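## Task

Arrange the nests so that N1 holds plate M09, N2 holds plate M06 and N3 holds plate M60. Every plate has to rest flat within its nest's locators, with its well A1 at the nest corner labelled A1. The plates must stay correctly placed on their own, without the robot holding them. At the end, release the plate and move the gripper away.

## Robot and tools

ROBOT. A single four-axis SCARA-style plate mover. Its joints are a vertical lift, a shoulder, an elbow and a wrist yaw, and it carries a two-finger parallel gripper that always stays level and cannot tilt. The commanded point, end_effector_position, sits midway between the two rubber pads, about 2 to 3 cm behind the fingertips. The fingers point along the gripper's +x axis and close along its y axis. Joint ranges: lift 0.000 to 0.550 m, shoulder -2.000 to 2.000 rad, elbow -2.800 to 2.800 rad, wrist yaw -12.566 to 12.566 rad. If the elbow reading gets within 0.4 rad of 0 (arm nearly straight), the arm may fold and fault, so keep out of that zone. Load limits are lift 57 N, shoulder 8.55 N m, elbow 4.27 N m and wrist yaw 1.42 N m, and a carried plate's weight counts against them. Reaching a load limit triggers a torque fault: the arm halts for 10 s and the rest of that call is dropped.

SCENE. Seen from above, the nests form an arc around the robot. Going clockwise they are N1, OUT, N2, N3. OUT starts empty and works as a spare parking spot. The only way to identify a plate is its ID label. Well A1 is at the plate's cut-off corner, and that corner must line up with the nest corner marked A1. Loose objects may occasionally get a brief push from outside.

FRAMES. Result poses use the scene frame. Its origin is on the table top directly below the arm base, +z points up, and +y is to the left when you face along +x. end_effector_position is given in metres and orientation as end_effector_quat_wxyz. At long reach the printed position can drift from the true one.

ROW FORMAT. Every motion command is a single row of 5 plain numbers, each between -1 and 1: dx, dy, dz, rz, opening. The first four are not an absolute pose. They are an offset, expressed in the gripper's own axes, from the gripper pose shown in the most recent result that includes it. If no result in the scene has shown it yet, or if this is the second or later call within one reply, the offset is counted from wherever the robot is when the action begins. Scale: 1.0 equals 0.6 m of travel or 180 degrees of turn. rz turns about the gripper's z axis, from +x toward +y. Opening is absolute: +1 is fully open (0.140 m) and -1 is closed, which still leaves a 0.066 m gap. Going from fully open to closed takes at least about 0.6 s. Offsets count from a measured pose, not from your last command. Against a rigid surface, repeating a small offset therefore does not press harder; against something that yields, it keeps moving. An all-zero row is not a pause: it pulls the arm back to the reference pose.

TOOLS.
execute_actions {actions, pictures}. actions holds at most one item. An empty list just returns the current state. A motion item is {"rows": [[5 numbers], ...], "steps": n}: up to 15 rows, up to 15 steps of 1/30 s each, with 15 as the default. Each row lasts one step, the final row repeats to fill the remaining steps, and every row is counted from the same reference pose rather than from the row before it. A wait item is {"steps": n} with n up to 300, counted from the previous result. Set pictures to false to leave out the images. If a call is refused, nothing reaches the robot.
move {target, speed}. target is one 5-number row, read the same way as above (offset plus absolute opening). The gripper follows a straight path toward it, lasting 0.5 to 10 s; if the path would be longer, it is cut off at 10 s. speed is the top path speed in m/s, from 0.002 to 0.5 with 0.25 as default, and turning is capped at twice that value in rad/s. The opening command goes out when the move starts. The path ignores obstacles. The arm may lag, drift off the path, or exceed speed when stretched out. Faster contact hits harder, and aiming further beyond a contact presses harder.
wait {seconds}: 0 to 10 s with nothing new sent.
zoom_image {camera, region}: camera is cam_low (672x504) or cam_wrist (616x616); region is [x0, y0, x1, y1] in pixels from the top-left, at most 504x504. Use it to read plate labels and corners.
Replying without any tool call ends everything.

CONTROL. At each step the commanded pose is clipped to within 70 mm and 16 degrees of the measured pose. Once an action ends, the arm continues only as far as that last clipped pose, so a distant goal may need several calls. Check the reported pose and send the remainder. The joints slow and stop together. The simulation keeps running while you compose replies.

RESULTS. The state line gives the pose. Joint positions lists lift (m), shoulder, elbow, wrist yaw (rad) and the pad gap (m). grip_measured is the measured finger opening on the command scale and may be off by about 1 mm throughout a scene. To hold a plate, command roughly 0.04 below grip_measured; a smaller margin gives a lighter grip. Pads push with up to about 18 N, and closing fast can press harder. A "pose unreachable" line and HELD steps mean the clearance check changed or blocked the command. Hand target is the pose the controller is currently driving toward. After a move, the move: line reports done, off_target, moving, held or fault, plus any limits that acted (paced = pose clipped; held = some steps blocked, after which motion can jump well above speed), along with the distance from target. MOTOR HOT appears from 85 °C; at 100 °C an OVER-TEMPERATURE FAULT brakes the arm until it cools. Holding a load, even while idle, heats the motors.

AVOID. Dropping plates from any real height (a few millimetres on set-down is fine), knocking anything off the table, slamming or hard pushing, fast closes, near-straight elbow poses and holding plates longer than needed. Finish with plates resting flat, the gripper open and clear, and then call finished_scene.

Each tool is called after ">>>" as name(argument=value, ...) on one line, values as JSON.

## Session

>>> execute_actions(actions=[])

Scene clock: 0.00 s of 12600.00 s.
end_effector_position=(+0.5722, -0.2237, +0.4819) grip_measured=+0.99 end_effector_quat_wxyz=(+0.805, +0.000, +0.000, +0.594)
Joint positions: [ 0.477 -0.56   2.648 -0.817  0.14 ]
Motor temperatures (°C, as the motors report them): [36 24 25 24]
Hand target: +0.572, -0.224, +0.482; +0.805, +0.000, +0.000, +0.594

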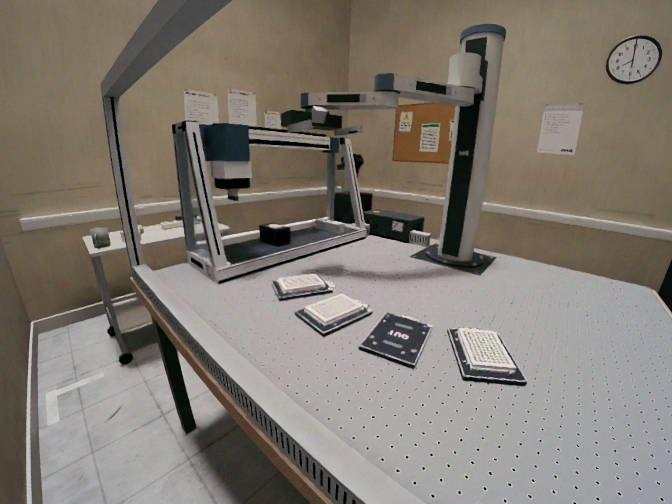

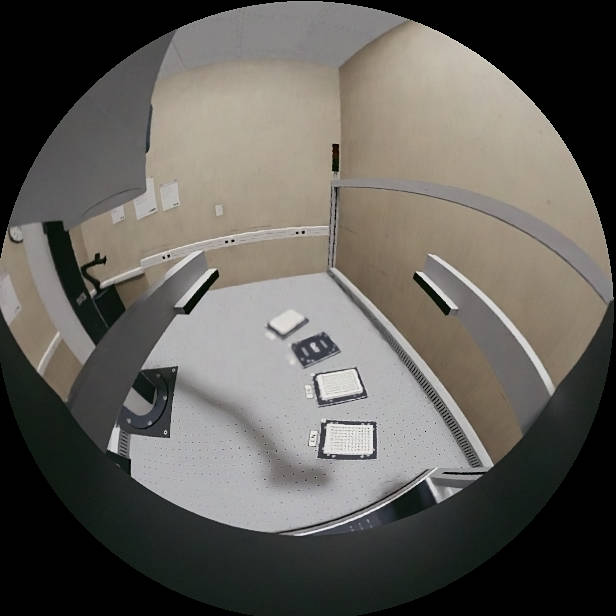

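>>> move(target=[0.30, 0.009, -0.637, -0.405, 1], speed=0.35)

Scene clock: 9.53 s of 12600.00 s.
end_effector_position=(+0.6204, -0.0499, +0.0997) grip_measured=+0.99 end_effector_quat_wxyz=(+1.000, +0.000, +0.000, -0.000)
Joint positions: [ 0.095  0.672  1.266 -1.939  0.14 ]
Motor temperatures (°C, as the motors report them): [36 24 25 24]
Hand target: +0.620, -0.050, +0.100; +1.000, +0.000, +0.000, -0.001
Off the commanded pose: 0.000 m, 0 deg.
After step 90, 4.30 s passed at rest.
move: done

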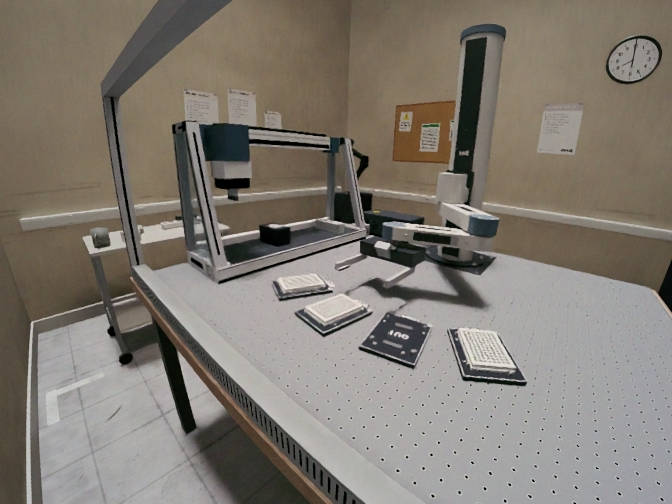

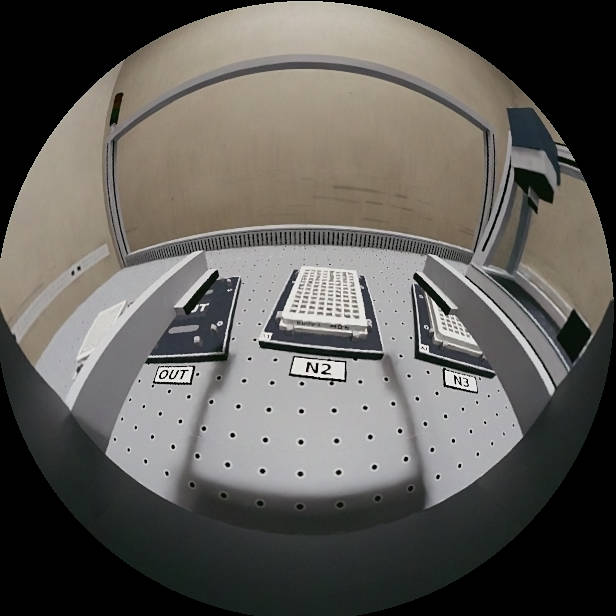

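>>> zoom_image(camera="cam_wrist", region=[250, 255, 400, 365])

>>> zoom_image(camera="cam_wrist", region=[400, 280, 520, 385])

Region (250, 255, 400, 365) of cam_wrist's 616x616 image, scaled by 3.360, with more detail than that image has; it fills the top 370 rows of this view, and the rest is white.

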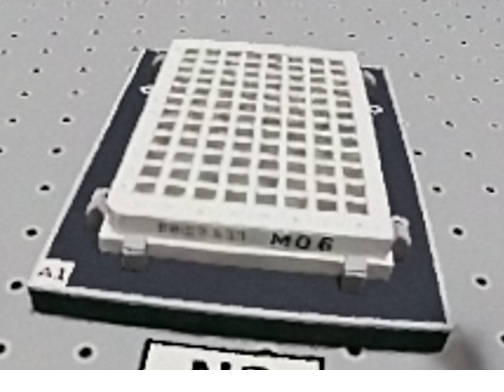

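Region (400, 280, 520, 385) of cam_wrist's 616x616 image, scaled by 4.200, with more detail than that image has; it fills the top 441 rows of this view, and the rest is white.

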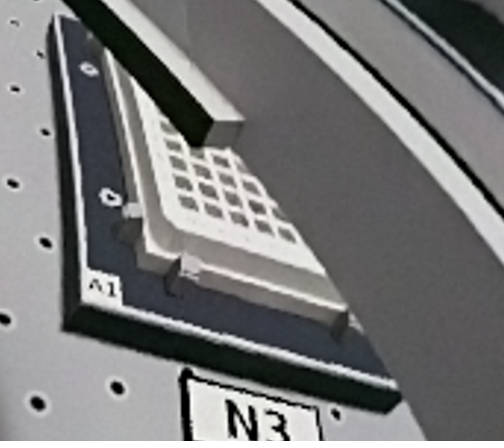

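>>> move(target=[-0.15, 0.47, 0, 0.183, 1], speed=0.35)

>>> zoom_image(camera="cam_wrist", region=[200, 240, 440, 400])

Scene clock: 26.17 s of 12600.00 s.
end_effector_position=(+0.5306, +0.2323, +0.0997) grip_measured=+0.99 end_effector_quat_wxyz=(+0.959, +0.000, +0.000, +0.283)
Joint positions: [ 0.095  1.458  1.15  -2.033  0.14 ]
Motor temperatures (°C, as the motors report them): [37 24 26 24]
Hand target: +0.531, +0.232, +0.100; +0.959, +0.000, +0.000, +0.283
Off the commanded pose: 0.000 m, 0 deg.
After step 90, 12.30 s passed at rest.
move: done

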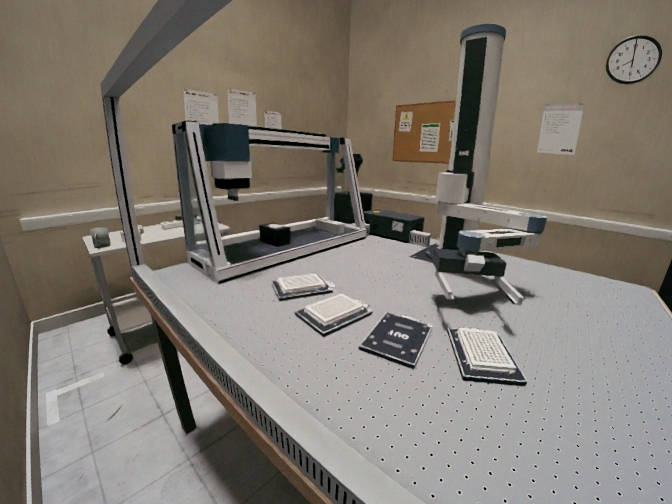

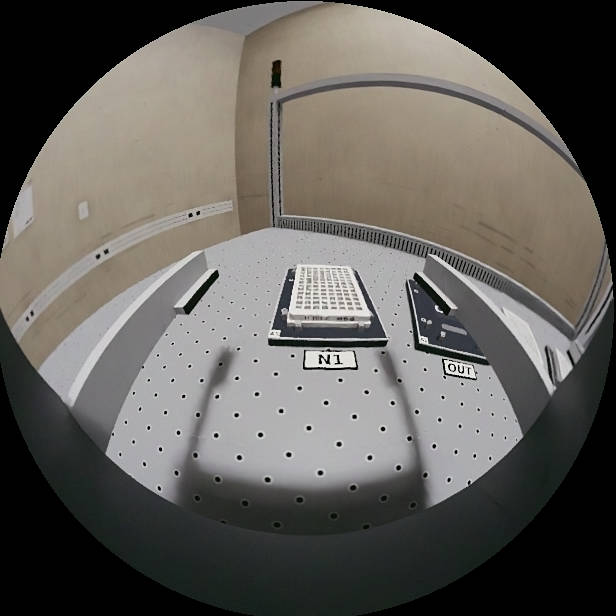

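Region (200, 240, 440, 400) of cam_wrist's 616x616 image, scaled by 2.100, with more detail than that image has.

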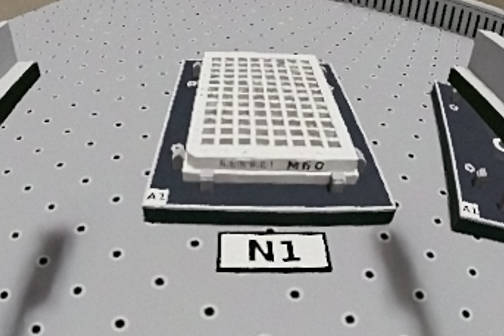

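>>> move(target=[0.225, -0.02, -0.03, 0, 0.0], speed=0.3)

Scene clock: 32.87 s of 12600.00 s.
end_effector_position=(+0.6505, +0.2956, +0.0817) grip_measured=+0.00 end_effector_quat_wxyz=(+0.959, +0.000, +0.000, +0.284)
Joint positions: [ 0.077  1.127  1.875 -2.427  0.103]
Motor temperatures (°C, as the motors report them): [37 24 26 24]
Hand target: +0.650, +0.296, +0.082; +0.959, +0.000, +0.000, +0.283
Off the commanded pose: 0.000 m, 0 deg.
After step 90, 2.77 s passed at rest.
move: done

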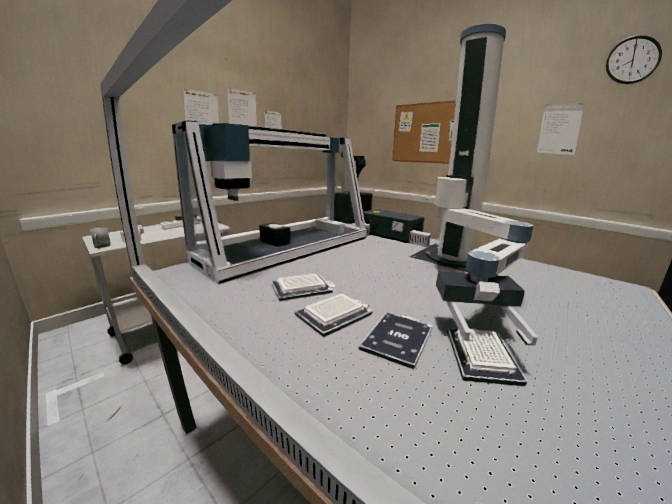

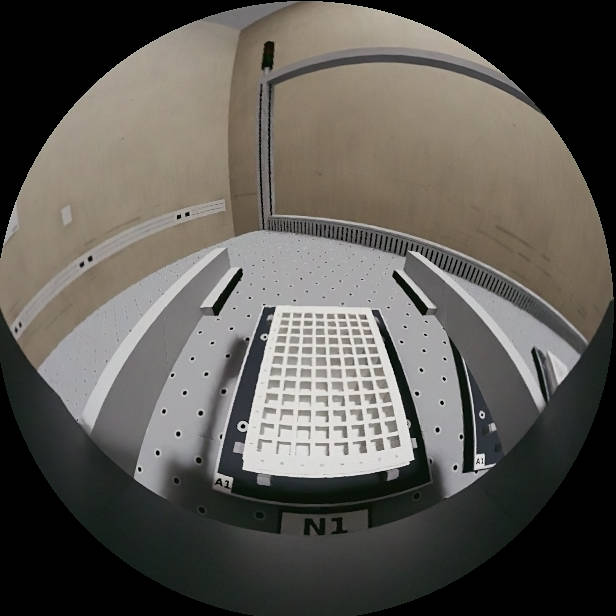

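>>> move(target=[-0.01, -0.009, -0.0795, -0.005, 0.0], speed=0.12)

>>> move(target=[0.0, 0.0, 0.0, 0, -0.54], speed=0.1)

>>> move(target=[0.0, 0.0, 0.08, 0, -0.54], speed=0.15)

Scene clock: 41.57 s of 12600.00 s.
end_effector_position=(+0.6484, +0.2877, +0.0339) grip_measured=+0.00 end_effector_quat_wxyz=(+0.961, +0.000, +0.000, +0.276)
Joint positions: [ 0.029  1.135  1.837 -2.414  0.103]
Motor temperatures (°C, as the motors report them): [37 24 25 24]
Hand target: +0.648, +0.288, +0.034; +0.961, +0.000, +0.000, +0.276
Off the commanded pose: 0.000 m, 0 deg.
After step 90, 4.97 s passed at rest.
move: done

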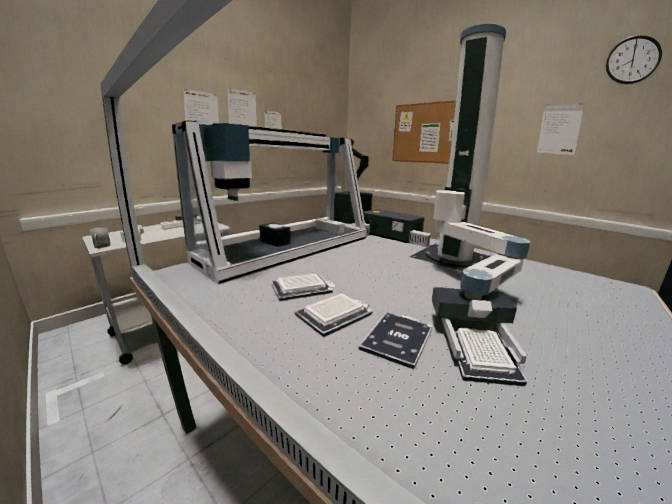

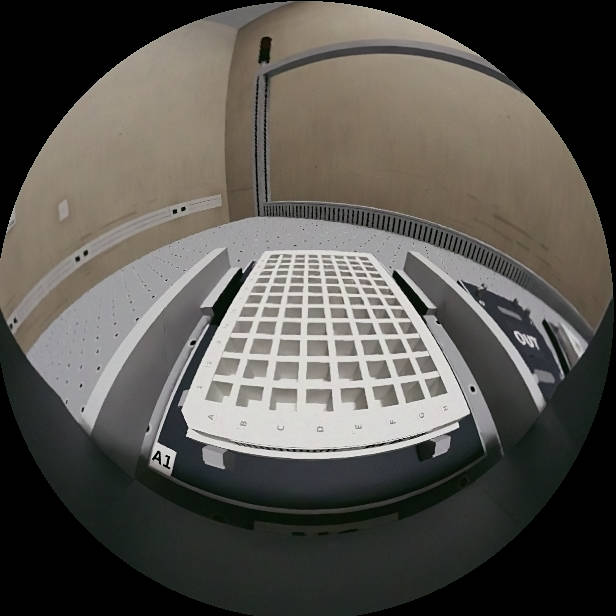

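Scene clock: 42.07 s of 12600.00 s.
end_effector_position=(+0.6484, +0.2877, +0.0339) grip_measured=-0.54 end_effector_quat_wxyz=(+0.961, +0.000, +0.000, +0.276)
Joint positions: [ 0.029  1.135  1.837 -2.414  0.083]
Motor temperatures (°C, as the motors report them): [37 24 25 24]
Hand target: +0.648, +0.288, +0.034; +0.961, +0.000, +0.000, +0.276
Off the commanded pose: 0.000 m, 0 deg.
move: done

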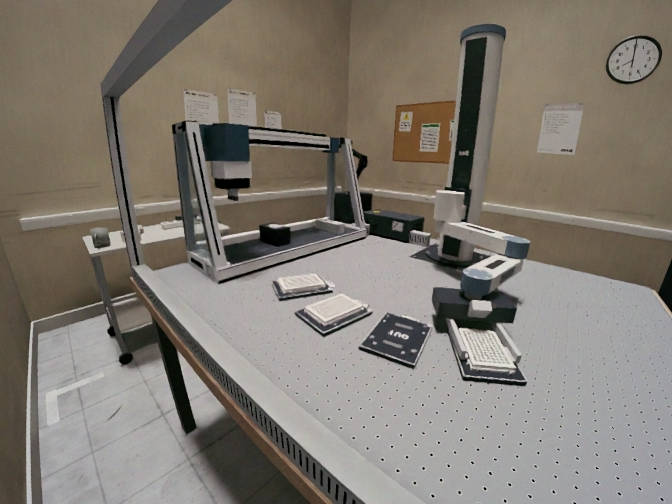

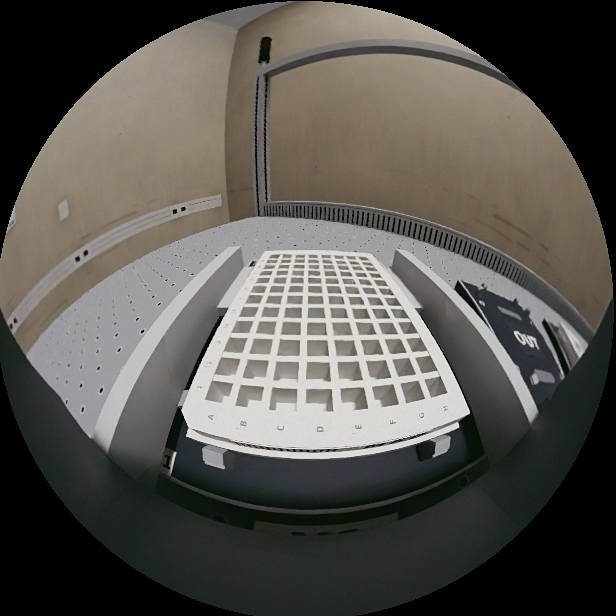

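Scene clock: 42.80 s of 12600.00 s.
end_effector_position=(+0.6484, +0.2877, +0.0820) grip_measured=-0.54 end_effector_quat_wxyz=(+0.961, +0.000, +0.000, +0.276)
Joint positions: [ 0.077  1.135  1.837 -2.414  0.083]
Motor temperatures (°C, as the motors report them): [37 24 25 24]
Hand target: +0.648, +0.288, +0.082; +0.961, +0.000, +0.000, +0.276
Off the commanded pose: 0.000 m, 0 deg.
move: done

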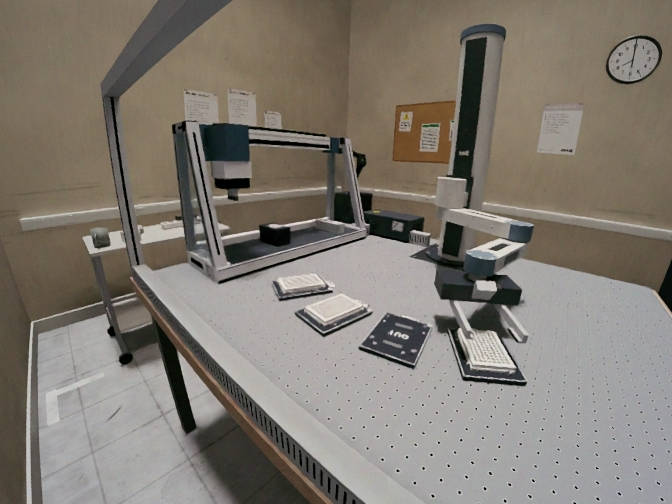

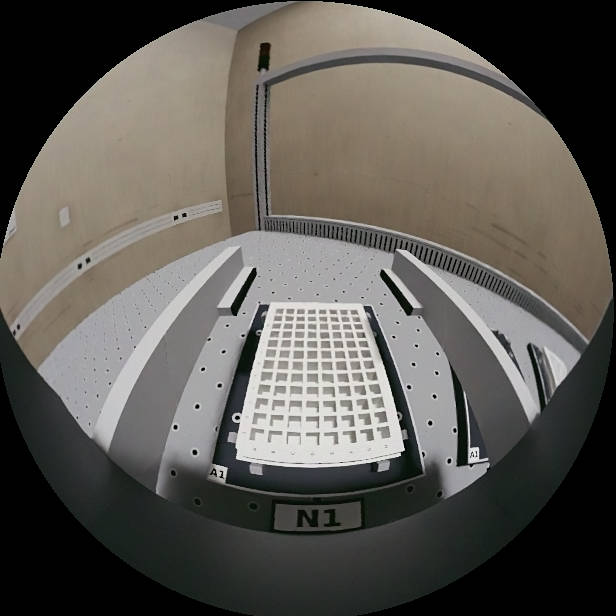

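>>> move(target=[0.0, -0.002, -0.083, 0, -0.2], speed=0.12)

>>> move(target=[0.0, 0.0, 0.0, 0, -0.72], speed=0.1)

Scene clock: 48.23 s of 12600.00 s.
end_effector_position=(+0.6491, +0.2867, +0.0321) grip_measured=-0.20 end_effector_quat_wxyz=(+0.961, +0.000, +0.000, +0.276)
Joint positions: [ 0.027  1.132  1.837 -2.411  0.096]
Motor temperatures (°C, as the motors report them): [37 24 25 24]
Hand target: +0.649, +0.287, +0.032; +0.961, +0.000, +0.000, +0.276
Off the commanded pose: 0.000 m, 0 deg.
After step 90, 1.70 s passed at rest.
move: done

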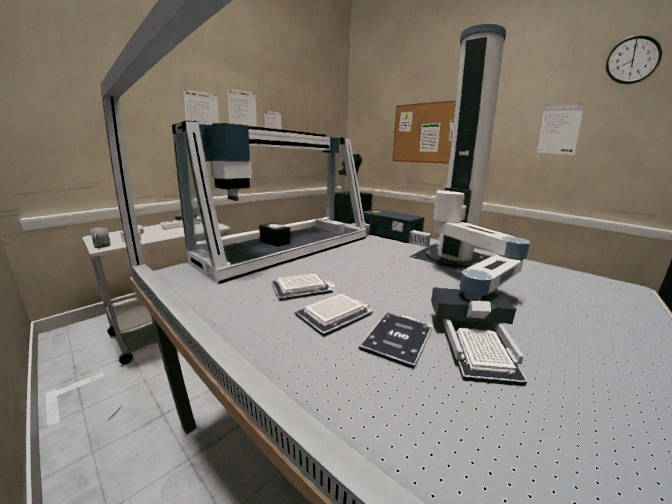

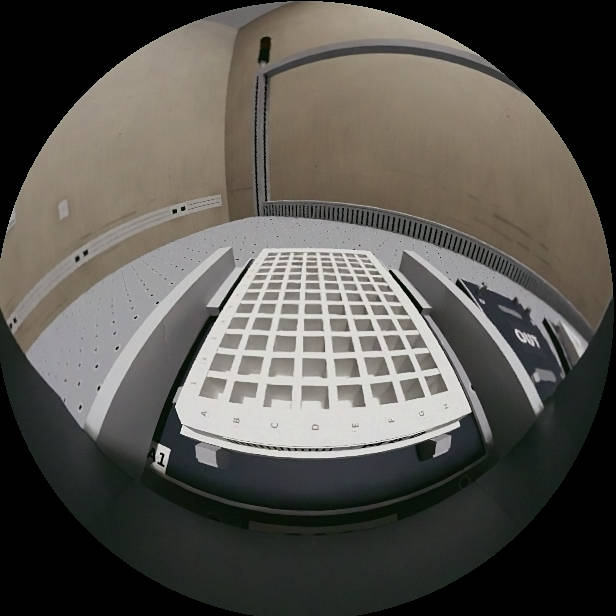

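Scene clock: 48.73 s of 12600.00 s.
end_effector_position=(+0.6486, +0.2877, +0.0321) grip_measured=-0.50 end_effector_quat_wxyz=(+0.961, +0.000, +0.000, +0.278)
Joint positions: [ 0.027  1.133  1.838 -2.409  0.085]
Motor temperatures (°C, as the motors report them): [37 24 26 24]
Hand target: +0.649, +0.287, +0.032; +0.961, +0.000, +0.000, +0.276
Off the commanded pose: 0.001 m, 0 deg.
move: done

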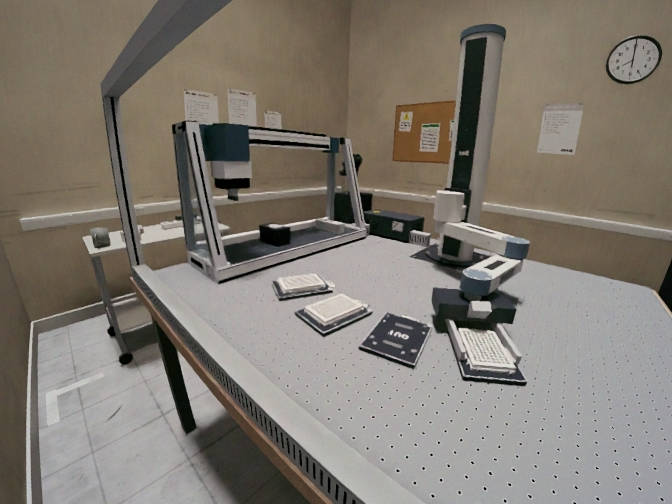

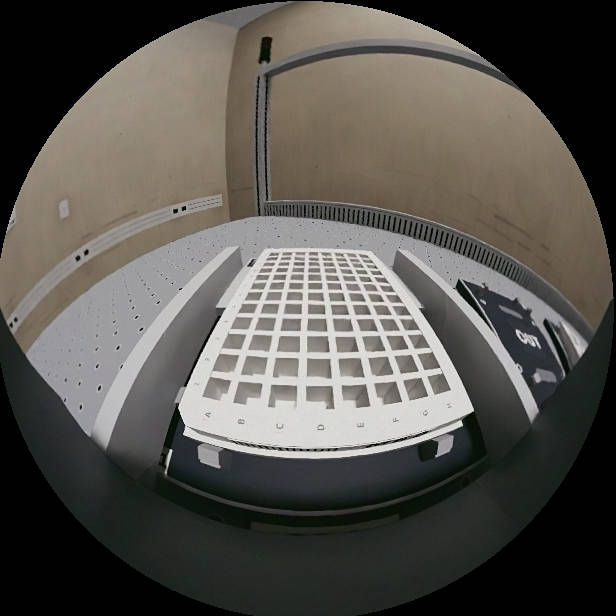

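>>> move(target=[0.0, 0.0, 0.0, 0, -0.3], speed=0.1)

>>> move(target=[0.0, 0.0, -0.005, 0, -0.3], speed=0.02)

>>> move(target=[0.0, 0.0, 0.0, 0, -0.56], speed=0.1)

Scene clock: 62.00 s of 12600.00 s.
end_effector_position=(+0.6486, +0.2879, +0.0321) grip_measured=-0.30 end_effector_quat_wxyz=(+0.961, +0.000, +0.000, +0.278)
Joint positions: [ 0.027  1.133  1.839 -2.409  0.092]
Motor temperatures (°C, as the motors report them): [37 24 26 24]
Hand target: +0.649, +0.288, +0.032; +0.961, +0.000, +0.000, +0.278
Off the commanded pose: 0.000 m, 0 deg.
After step 90, 9.57 s passed at rest.
move: done

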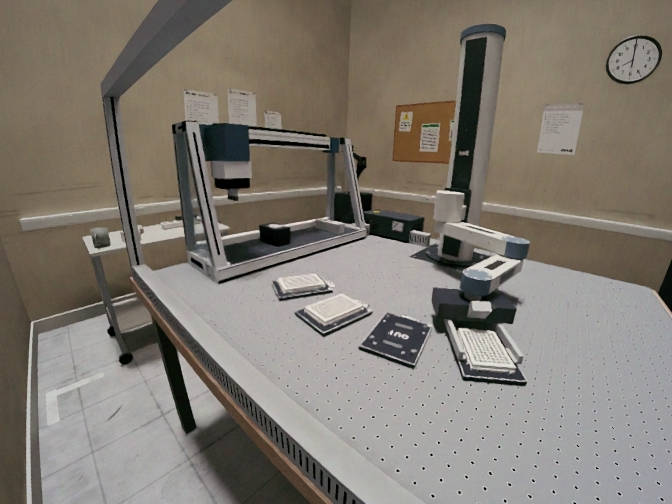

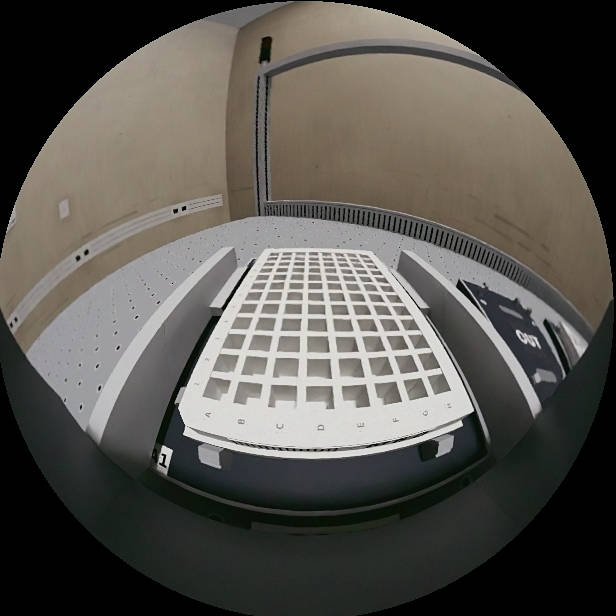

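Scene clock: 62.70 s of 12600.00 s.
end_effector_position=(+0.6486, +0.2879, +0.0292) grip_measured=-0.30 end_effector_quat_wxyz=(+0.961, +0.000, +0.000, +0.278)
Joint positions: [ 0.024  1.133  1.839 -2.409  0.092]
Motor temperatures (°C, as the motors report them): [37 24 26 24]
Hand target: +0.649, +0.288, +0.029; +0.961, +0.000, +0.000, +0.278
Off the commanded pose: 0.000 m, 0 deg.
move: done

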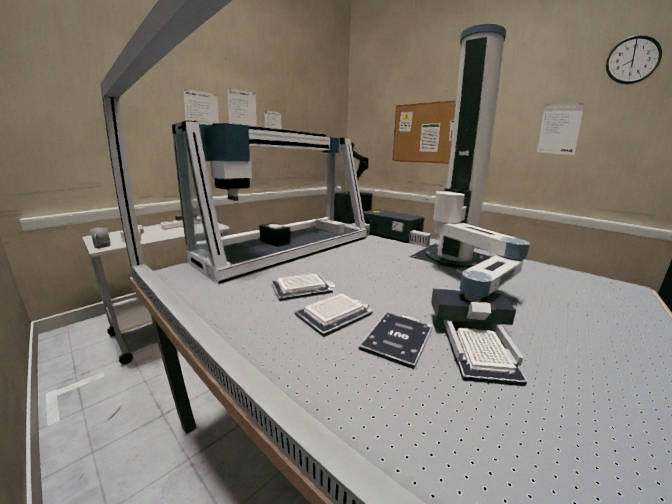

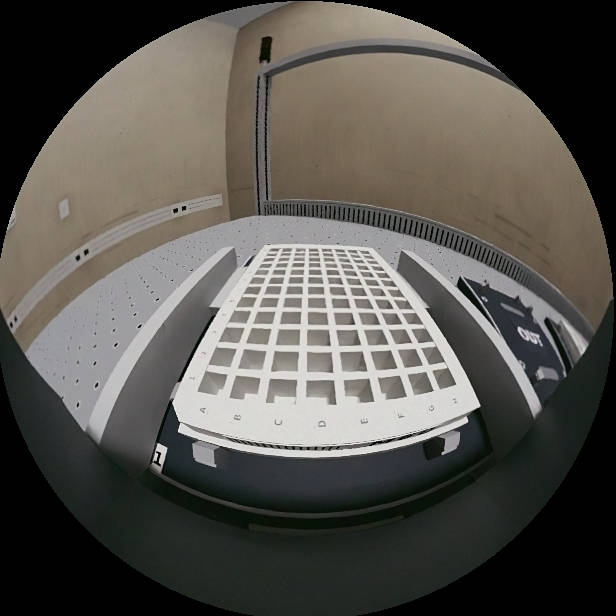

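Scene clock: 63.20 s of 12600.00 s.
end_effector_position=(+0.6486, +0.2879, +0.0292) grip_measured=-0.48 end_effector_quat_wxyz=(+0.961, +0.000, +0.000, +0.278)
Joint positions: [ 0.024  1.133  1.839 -2.409  0.085]
Motor temperatures (°C, as the motors report them): [37 24 26 24]
Hand target: +0.649, +0.288, +0.029; +0.961, +0.000, +0.000, +0.278
Off the commanded pose: 0.000 m, 0 deg.
move: done

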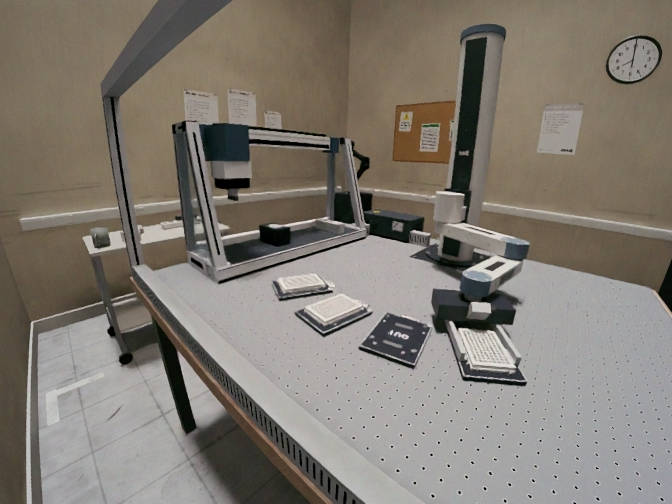

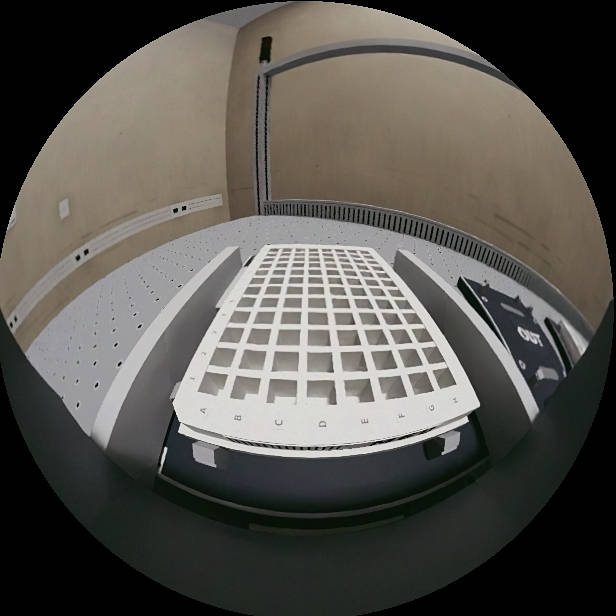

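>>> move(target=[0.0, 0.0, 0.085, 0, -0.56], speed=0.15)

>>> move(target=[-0.0545, -0.297, 0.0, -0.107, -0.56], speed=0.25)

Scene clock: 72.10 s of 12600.00 s.
end_effector_position=(+0.6485, +0.2879, +0.0802) grip_measured=-0.48 end_effector_quat_wxyz=(+0.961, +0.000, +0.000, +0.278)
Joint positions: [ 0.075  1.133  1.839 -2.409  0.085]
Motor temperatures (°C, as the motors report them): [37 24 26 24]
Hand target: +0.649, +0.288, +0.080; +0.961, +0.000, +0.000, +0.278
Off the commanded pose: 0.000 m, 0 deg.
After step 90, 5.17 s passed at rest.
move: done

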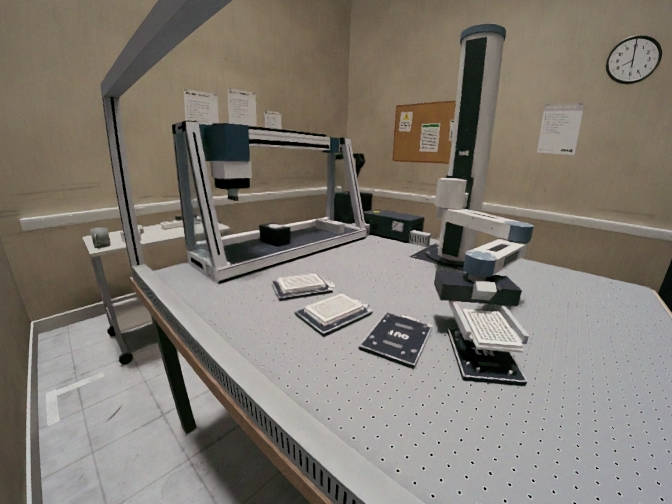

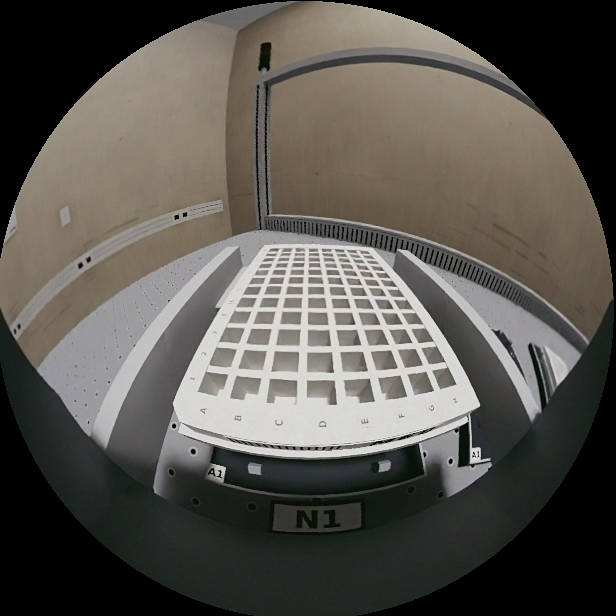

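Scene clock: 73.17 s of 12600.00 s.
end_effector_position=(+0.7160, +0.1195, +0.0802) grip_measured=-0.48 end_effector_quat_wxyz=(+0.994, +0.000, +0.000, +0.113)
Joint positions: [ 0.075  0.808  1.838 -2.419  0.085]
Motor temperatures (°C, as the motors report them): [37 24 26 24]
Hand target: +0.716, +0.120, +0.080; +0.994, +0.000, +0.000, +0.113
Off the commanded pose: 0.000 m, 0 deg.
move: done

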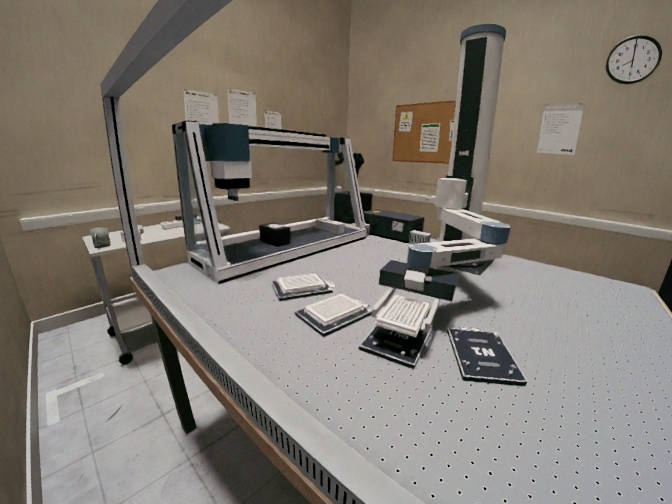

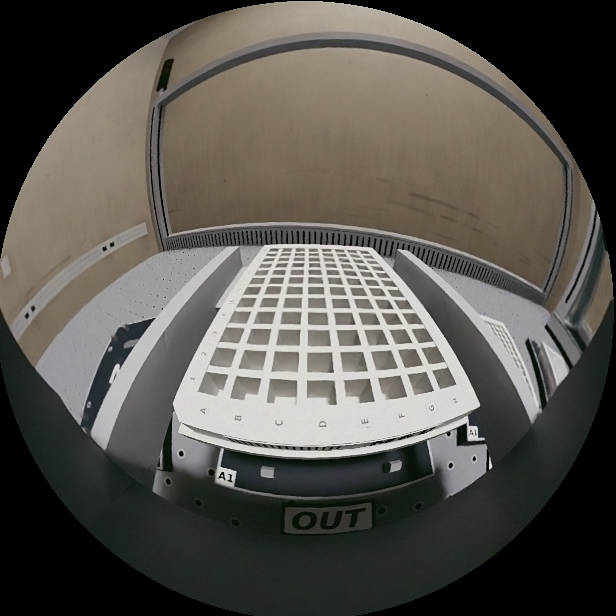

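>>> move(target=[-0.003, -0.011, -0.06, 0.0, -0.56], speed=0.12)

Scene clock: 78.93 s of 12600.00 s.
end_effector_position=(+0.7157, +0.1127, +0.0441) grip_measured=-0.48 end_effector_quat_wxyz=(+0.994, +0.000, +0.000, +0.113)
Joint positions: [ 0.039  0.796  1.827 -2.397  0.085]
Motor temperatures (°C, as the motors report them): [37 24 26 24]
Hand target: +0.716, +0.113, +0.044; +0.994, +0.000, +0.000, +0.113
Off the commanded pose: 0.000 m, 0 deg.
After step 90, 2.07 s passed at rest.
move: done

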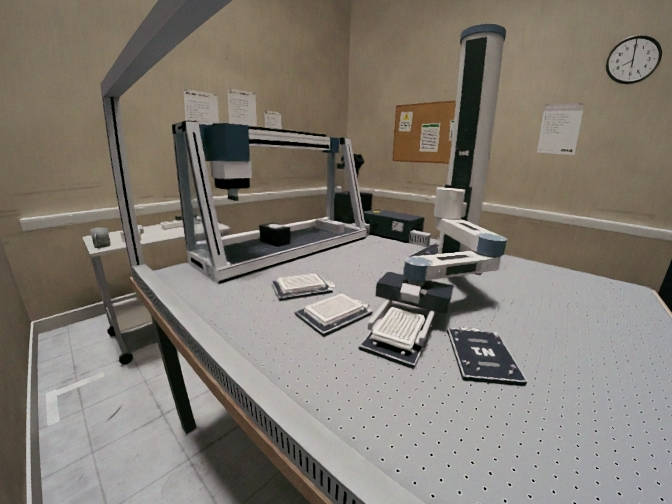

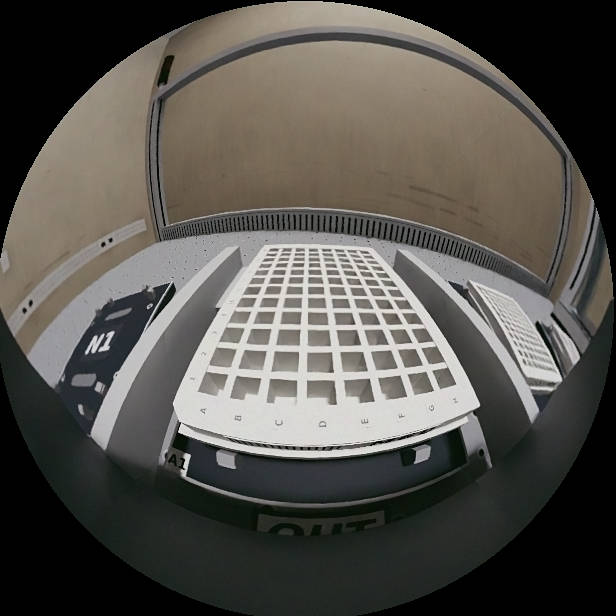

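>>> move(target=[0.0, 0.001, -0.0227, 0, -0.56], speed=0.04)

>>> move(target=[0.0, 0.0, 0.0, 0, 0.0], speed=0.05)

>>> move(target=[0.0, 0.0, 0.085, 0, 0.0], speed=0.2)

>>> move(target=[-0.191, -0.55, 0.0, -0.206, 0.0], speed=0.3)

Scene clock: 91.20 s of 12600.00 s.
end_effector_position=(+0.7158, +0.1125, +0.0306) grip_measured=-0.48 end_effector_quat_wxyz=(+0.994, +0.000, +0.000, +0.111)
Joint positions: [ 0.026  0.797  1.827 -2.403  0.085]
Motor temperatures (°C, as the motors report them): [37 24 26 24]
Hand target: +0.716, +0.113, +0.031; +0.994, +0.000, +0.000, +0.113
Off the commanded pose: 0.001 m, 0 deg.
After step 90, 8.57 s passed at rest.
move: done

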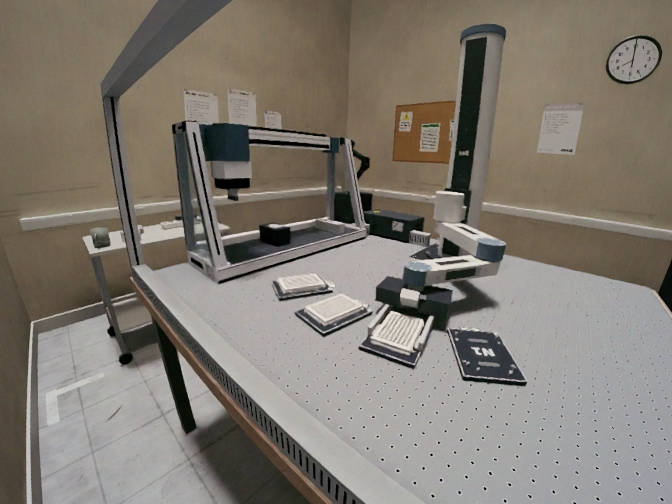

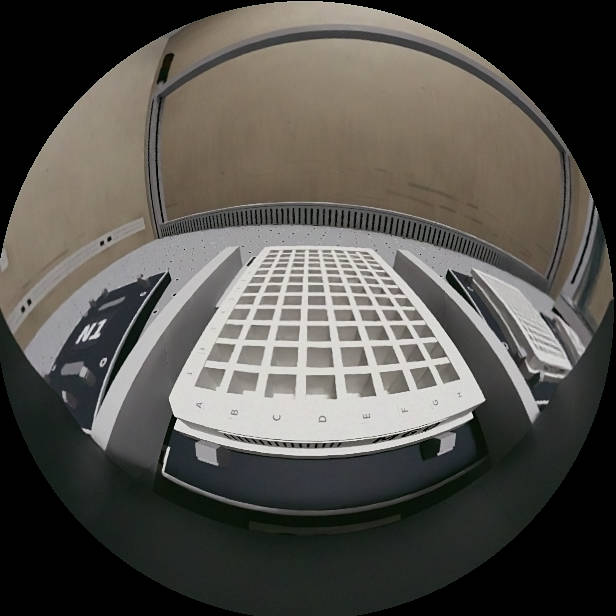

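Scene clock: 91.70 s of 12600.00 s.
end_effector_position=(+0.7159, +0.1123, +0.0307) grip_measured=+0.00 end_effector_quat_wxyz=(+0.994, +0.000, +0.000, +0.110)
Joint positions: [ 0.026  0.797  1.827 -2.403  0.103]
Motor temperatures (°C, as the motors report them): [37 24 26 24]
Hand target: +0.716, +0.112, +0.031; +0.994, +0.000, +0.000, +0.111
Off the commanded pose: 0.000 m, 0 deg.
move: done

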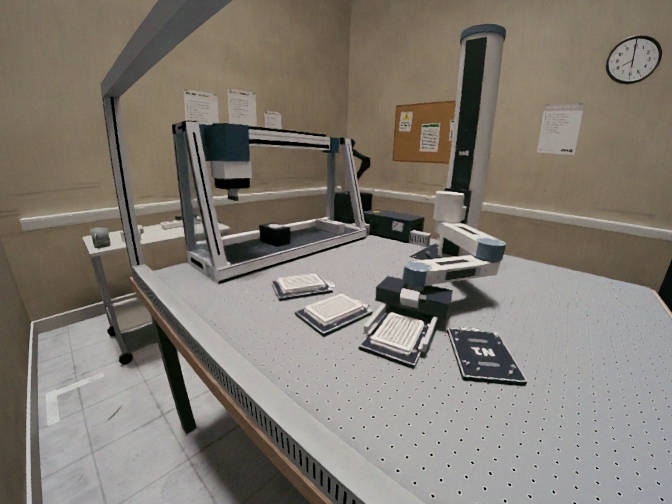

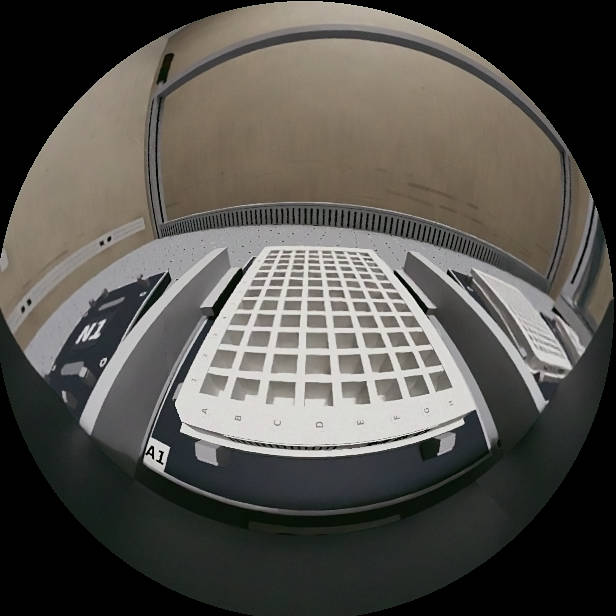

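Scene clock: 92.43 s of 12600.00 s.
end_effector_position=(+0.7159, +0.1124, +0.0817) grip_measured=+0.00 end_effector_quat_wxyz=(+0.994, +0.000, +0.000, +0.110)
Joint positions: [ 0.077  0.797  1.827 -2.403  0.103]
Motor temperatures (°C, as the motors report them): [37 24 26 24]
Hand target: +0.716, +0.112, +0.082; +0.994, +0.000, +0.000, +0.110
Off the commanded pose: 0.000 m, 0 deg.
move: done

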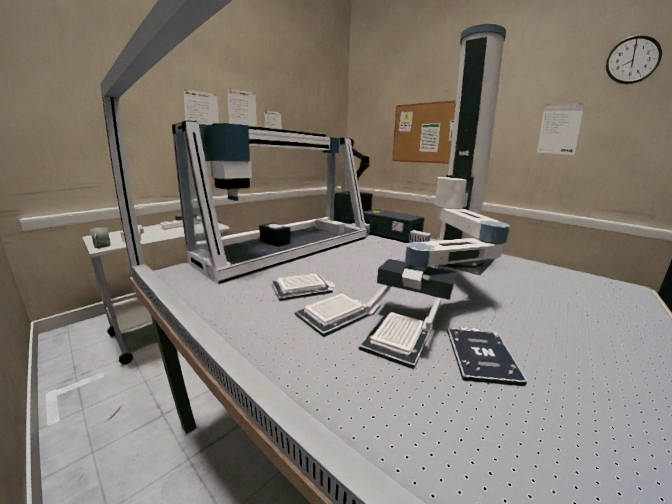

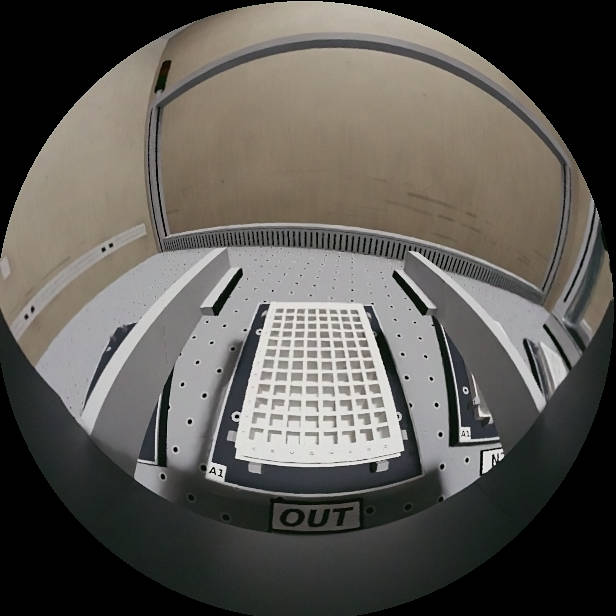

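Scene clock: 94.03 s of 12600.00 s.
end_effector_position=(+0.6762, -0.2349, +0.0817) grip_measured=+0.00 end_effector_quat_wxyz=(+0.977, +0.000, +0.000, -0.212)
Joint positions: [ 0.077  0.153  1.834 -2.413  0.103]
Motor temperatures (°C, as the motors report them): [37 24 26 24]
Hand target: +0.676, -0.235, +0.082; +0.977, +0.000, +0.000, -0.211
Off the commanded pose: 0.000 m, 0 deg.
move: done

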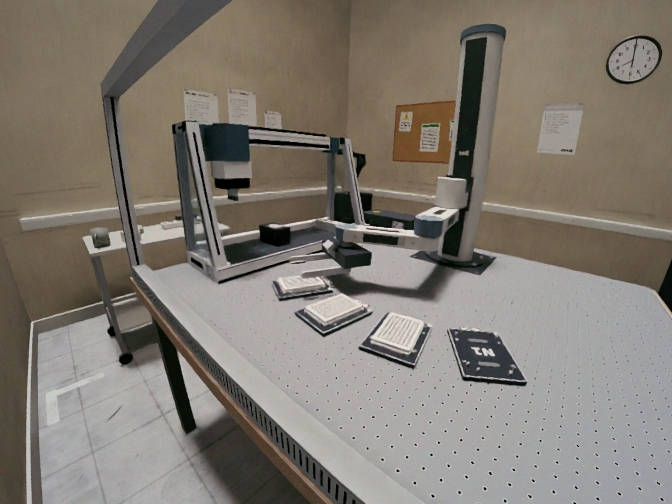

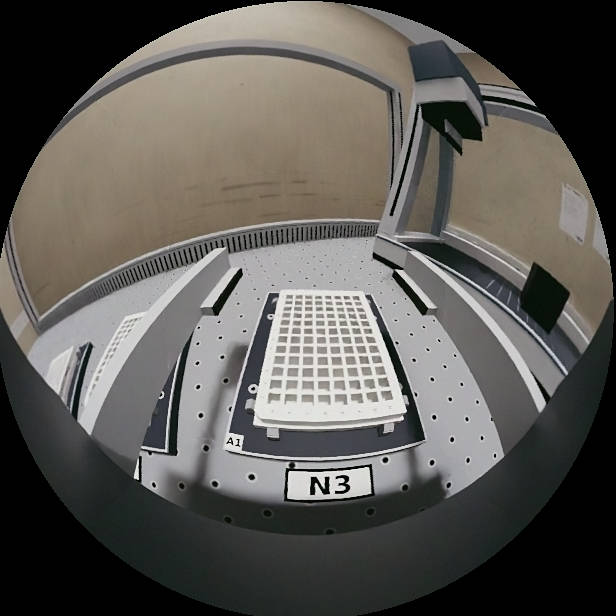

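>>> move(target=[0.04, -0.008, 0.0, 0.008, 0.0], speed=0.15)

Scene clock: 99.87 s of 12600.00 s.
end_effector_position=(+0.6960, -0.2493, +0.0817) grip_measured=+0.00 end_effector_quat_wxyz=(+0.980, +0.000, +0.000, -0.199)
Joint positions: [ 0.077  0.062  1.998 -2.461  0.103]
Motor temperatures (°C, as the motors report them): [37 24 26 24]
Hand target: +0.696, -0.249, +0.082; +0.980, +0.000, +0.000, -0.199
Off the commanded pose: 0.000 m, 0 deg.
After step 90, 2.13 s passed at rest.
move: done

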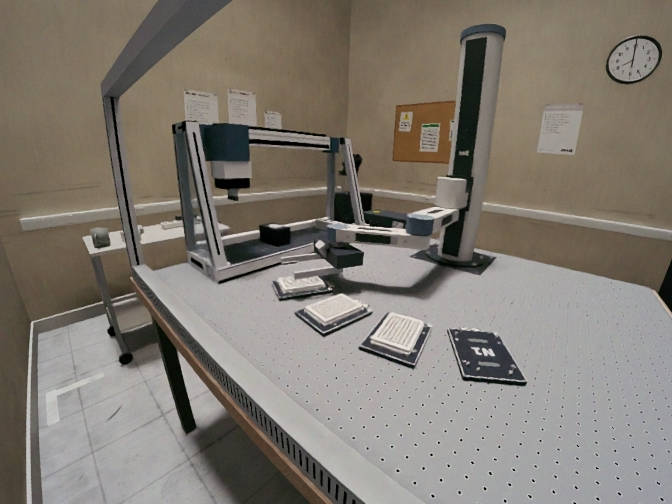

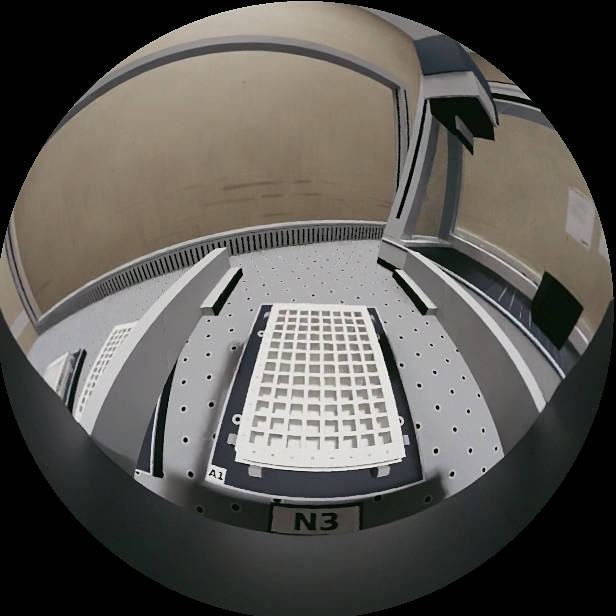

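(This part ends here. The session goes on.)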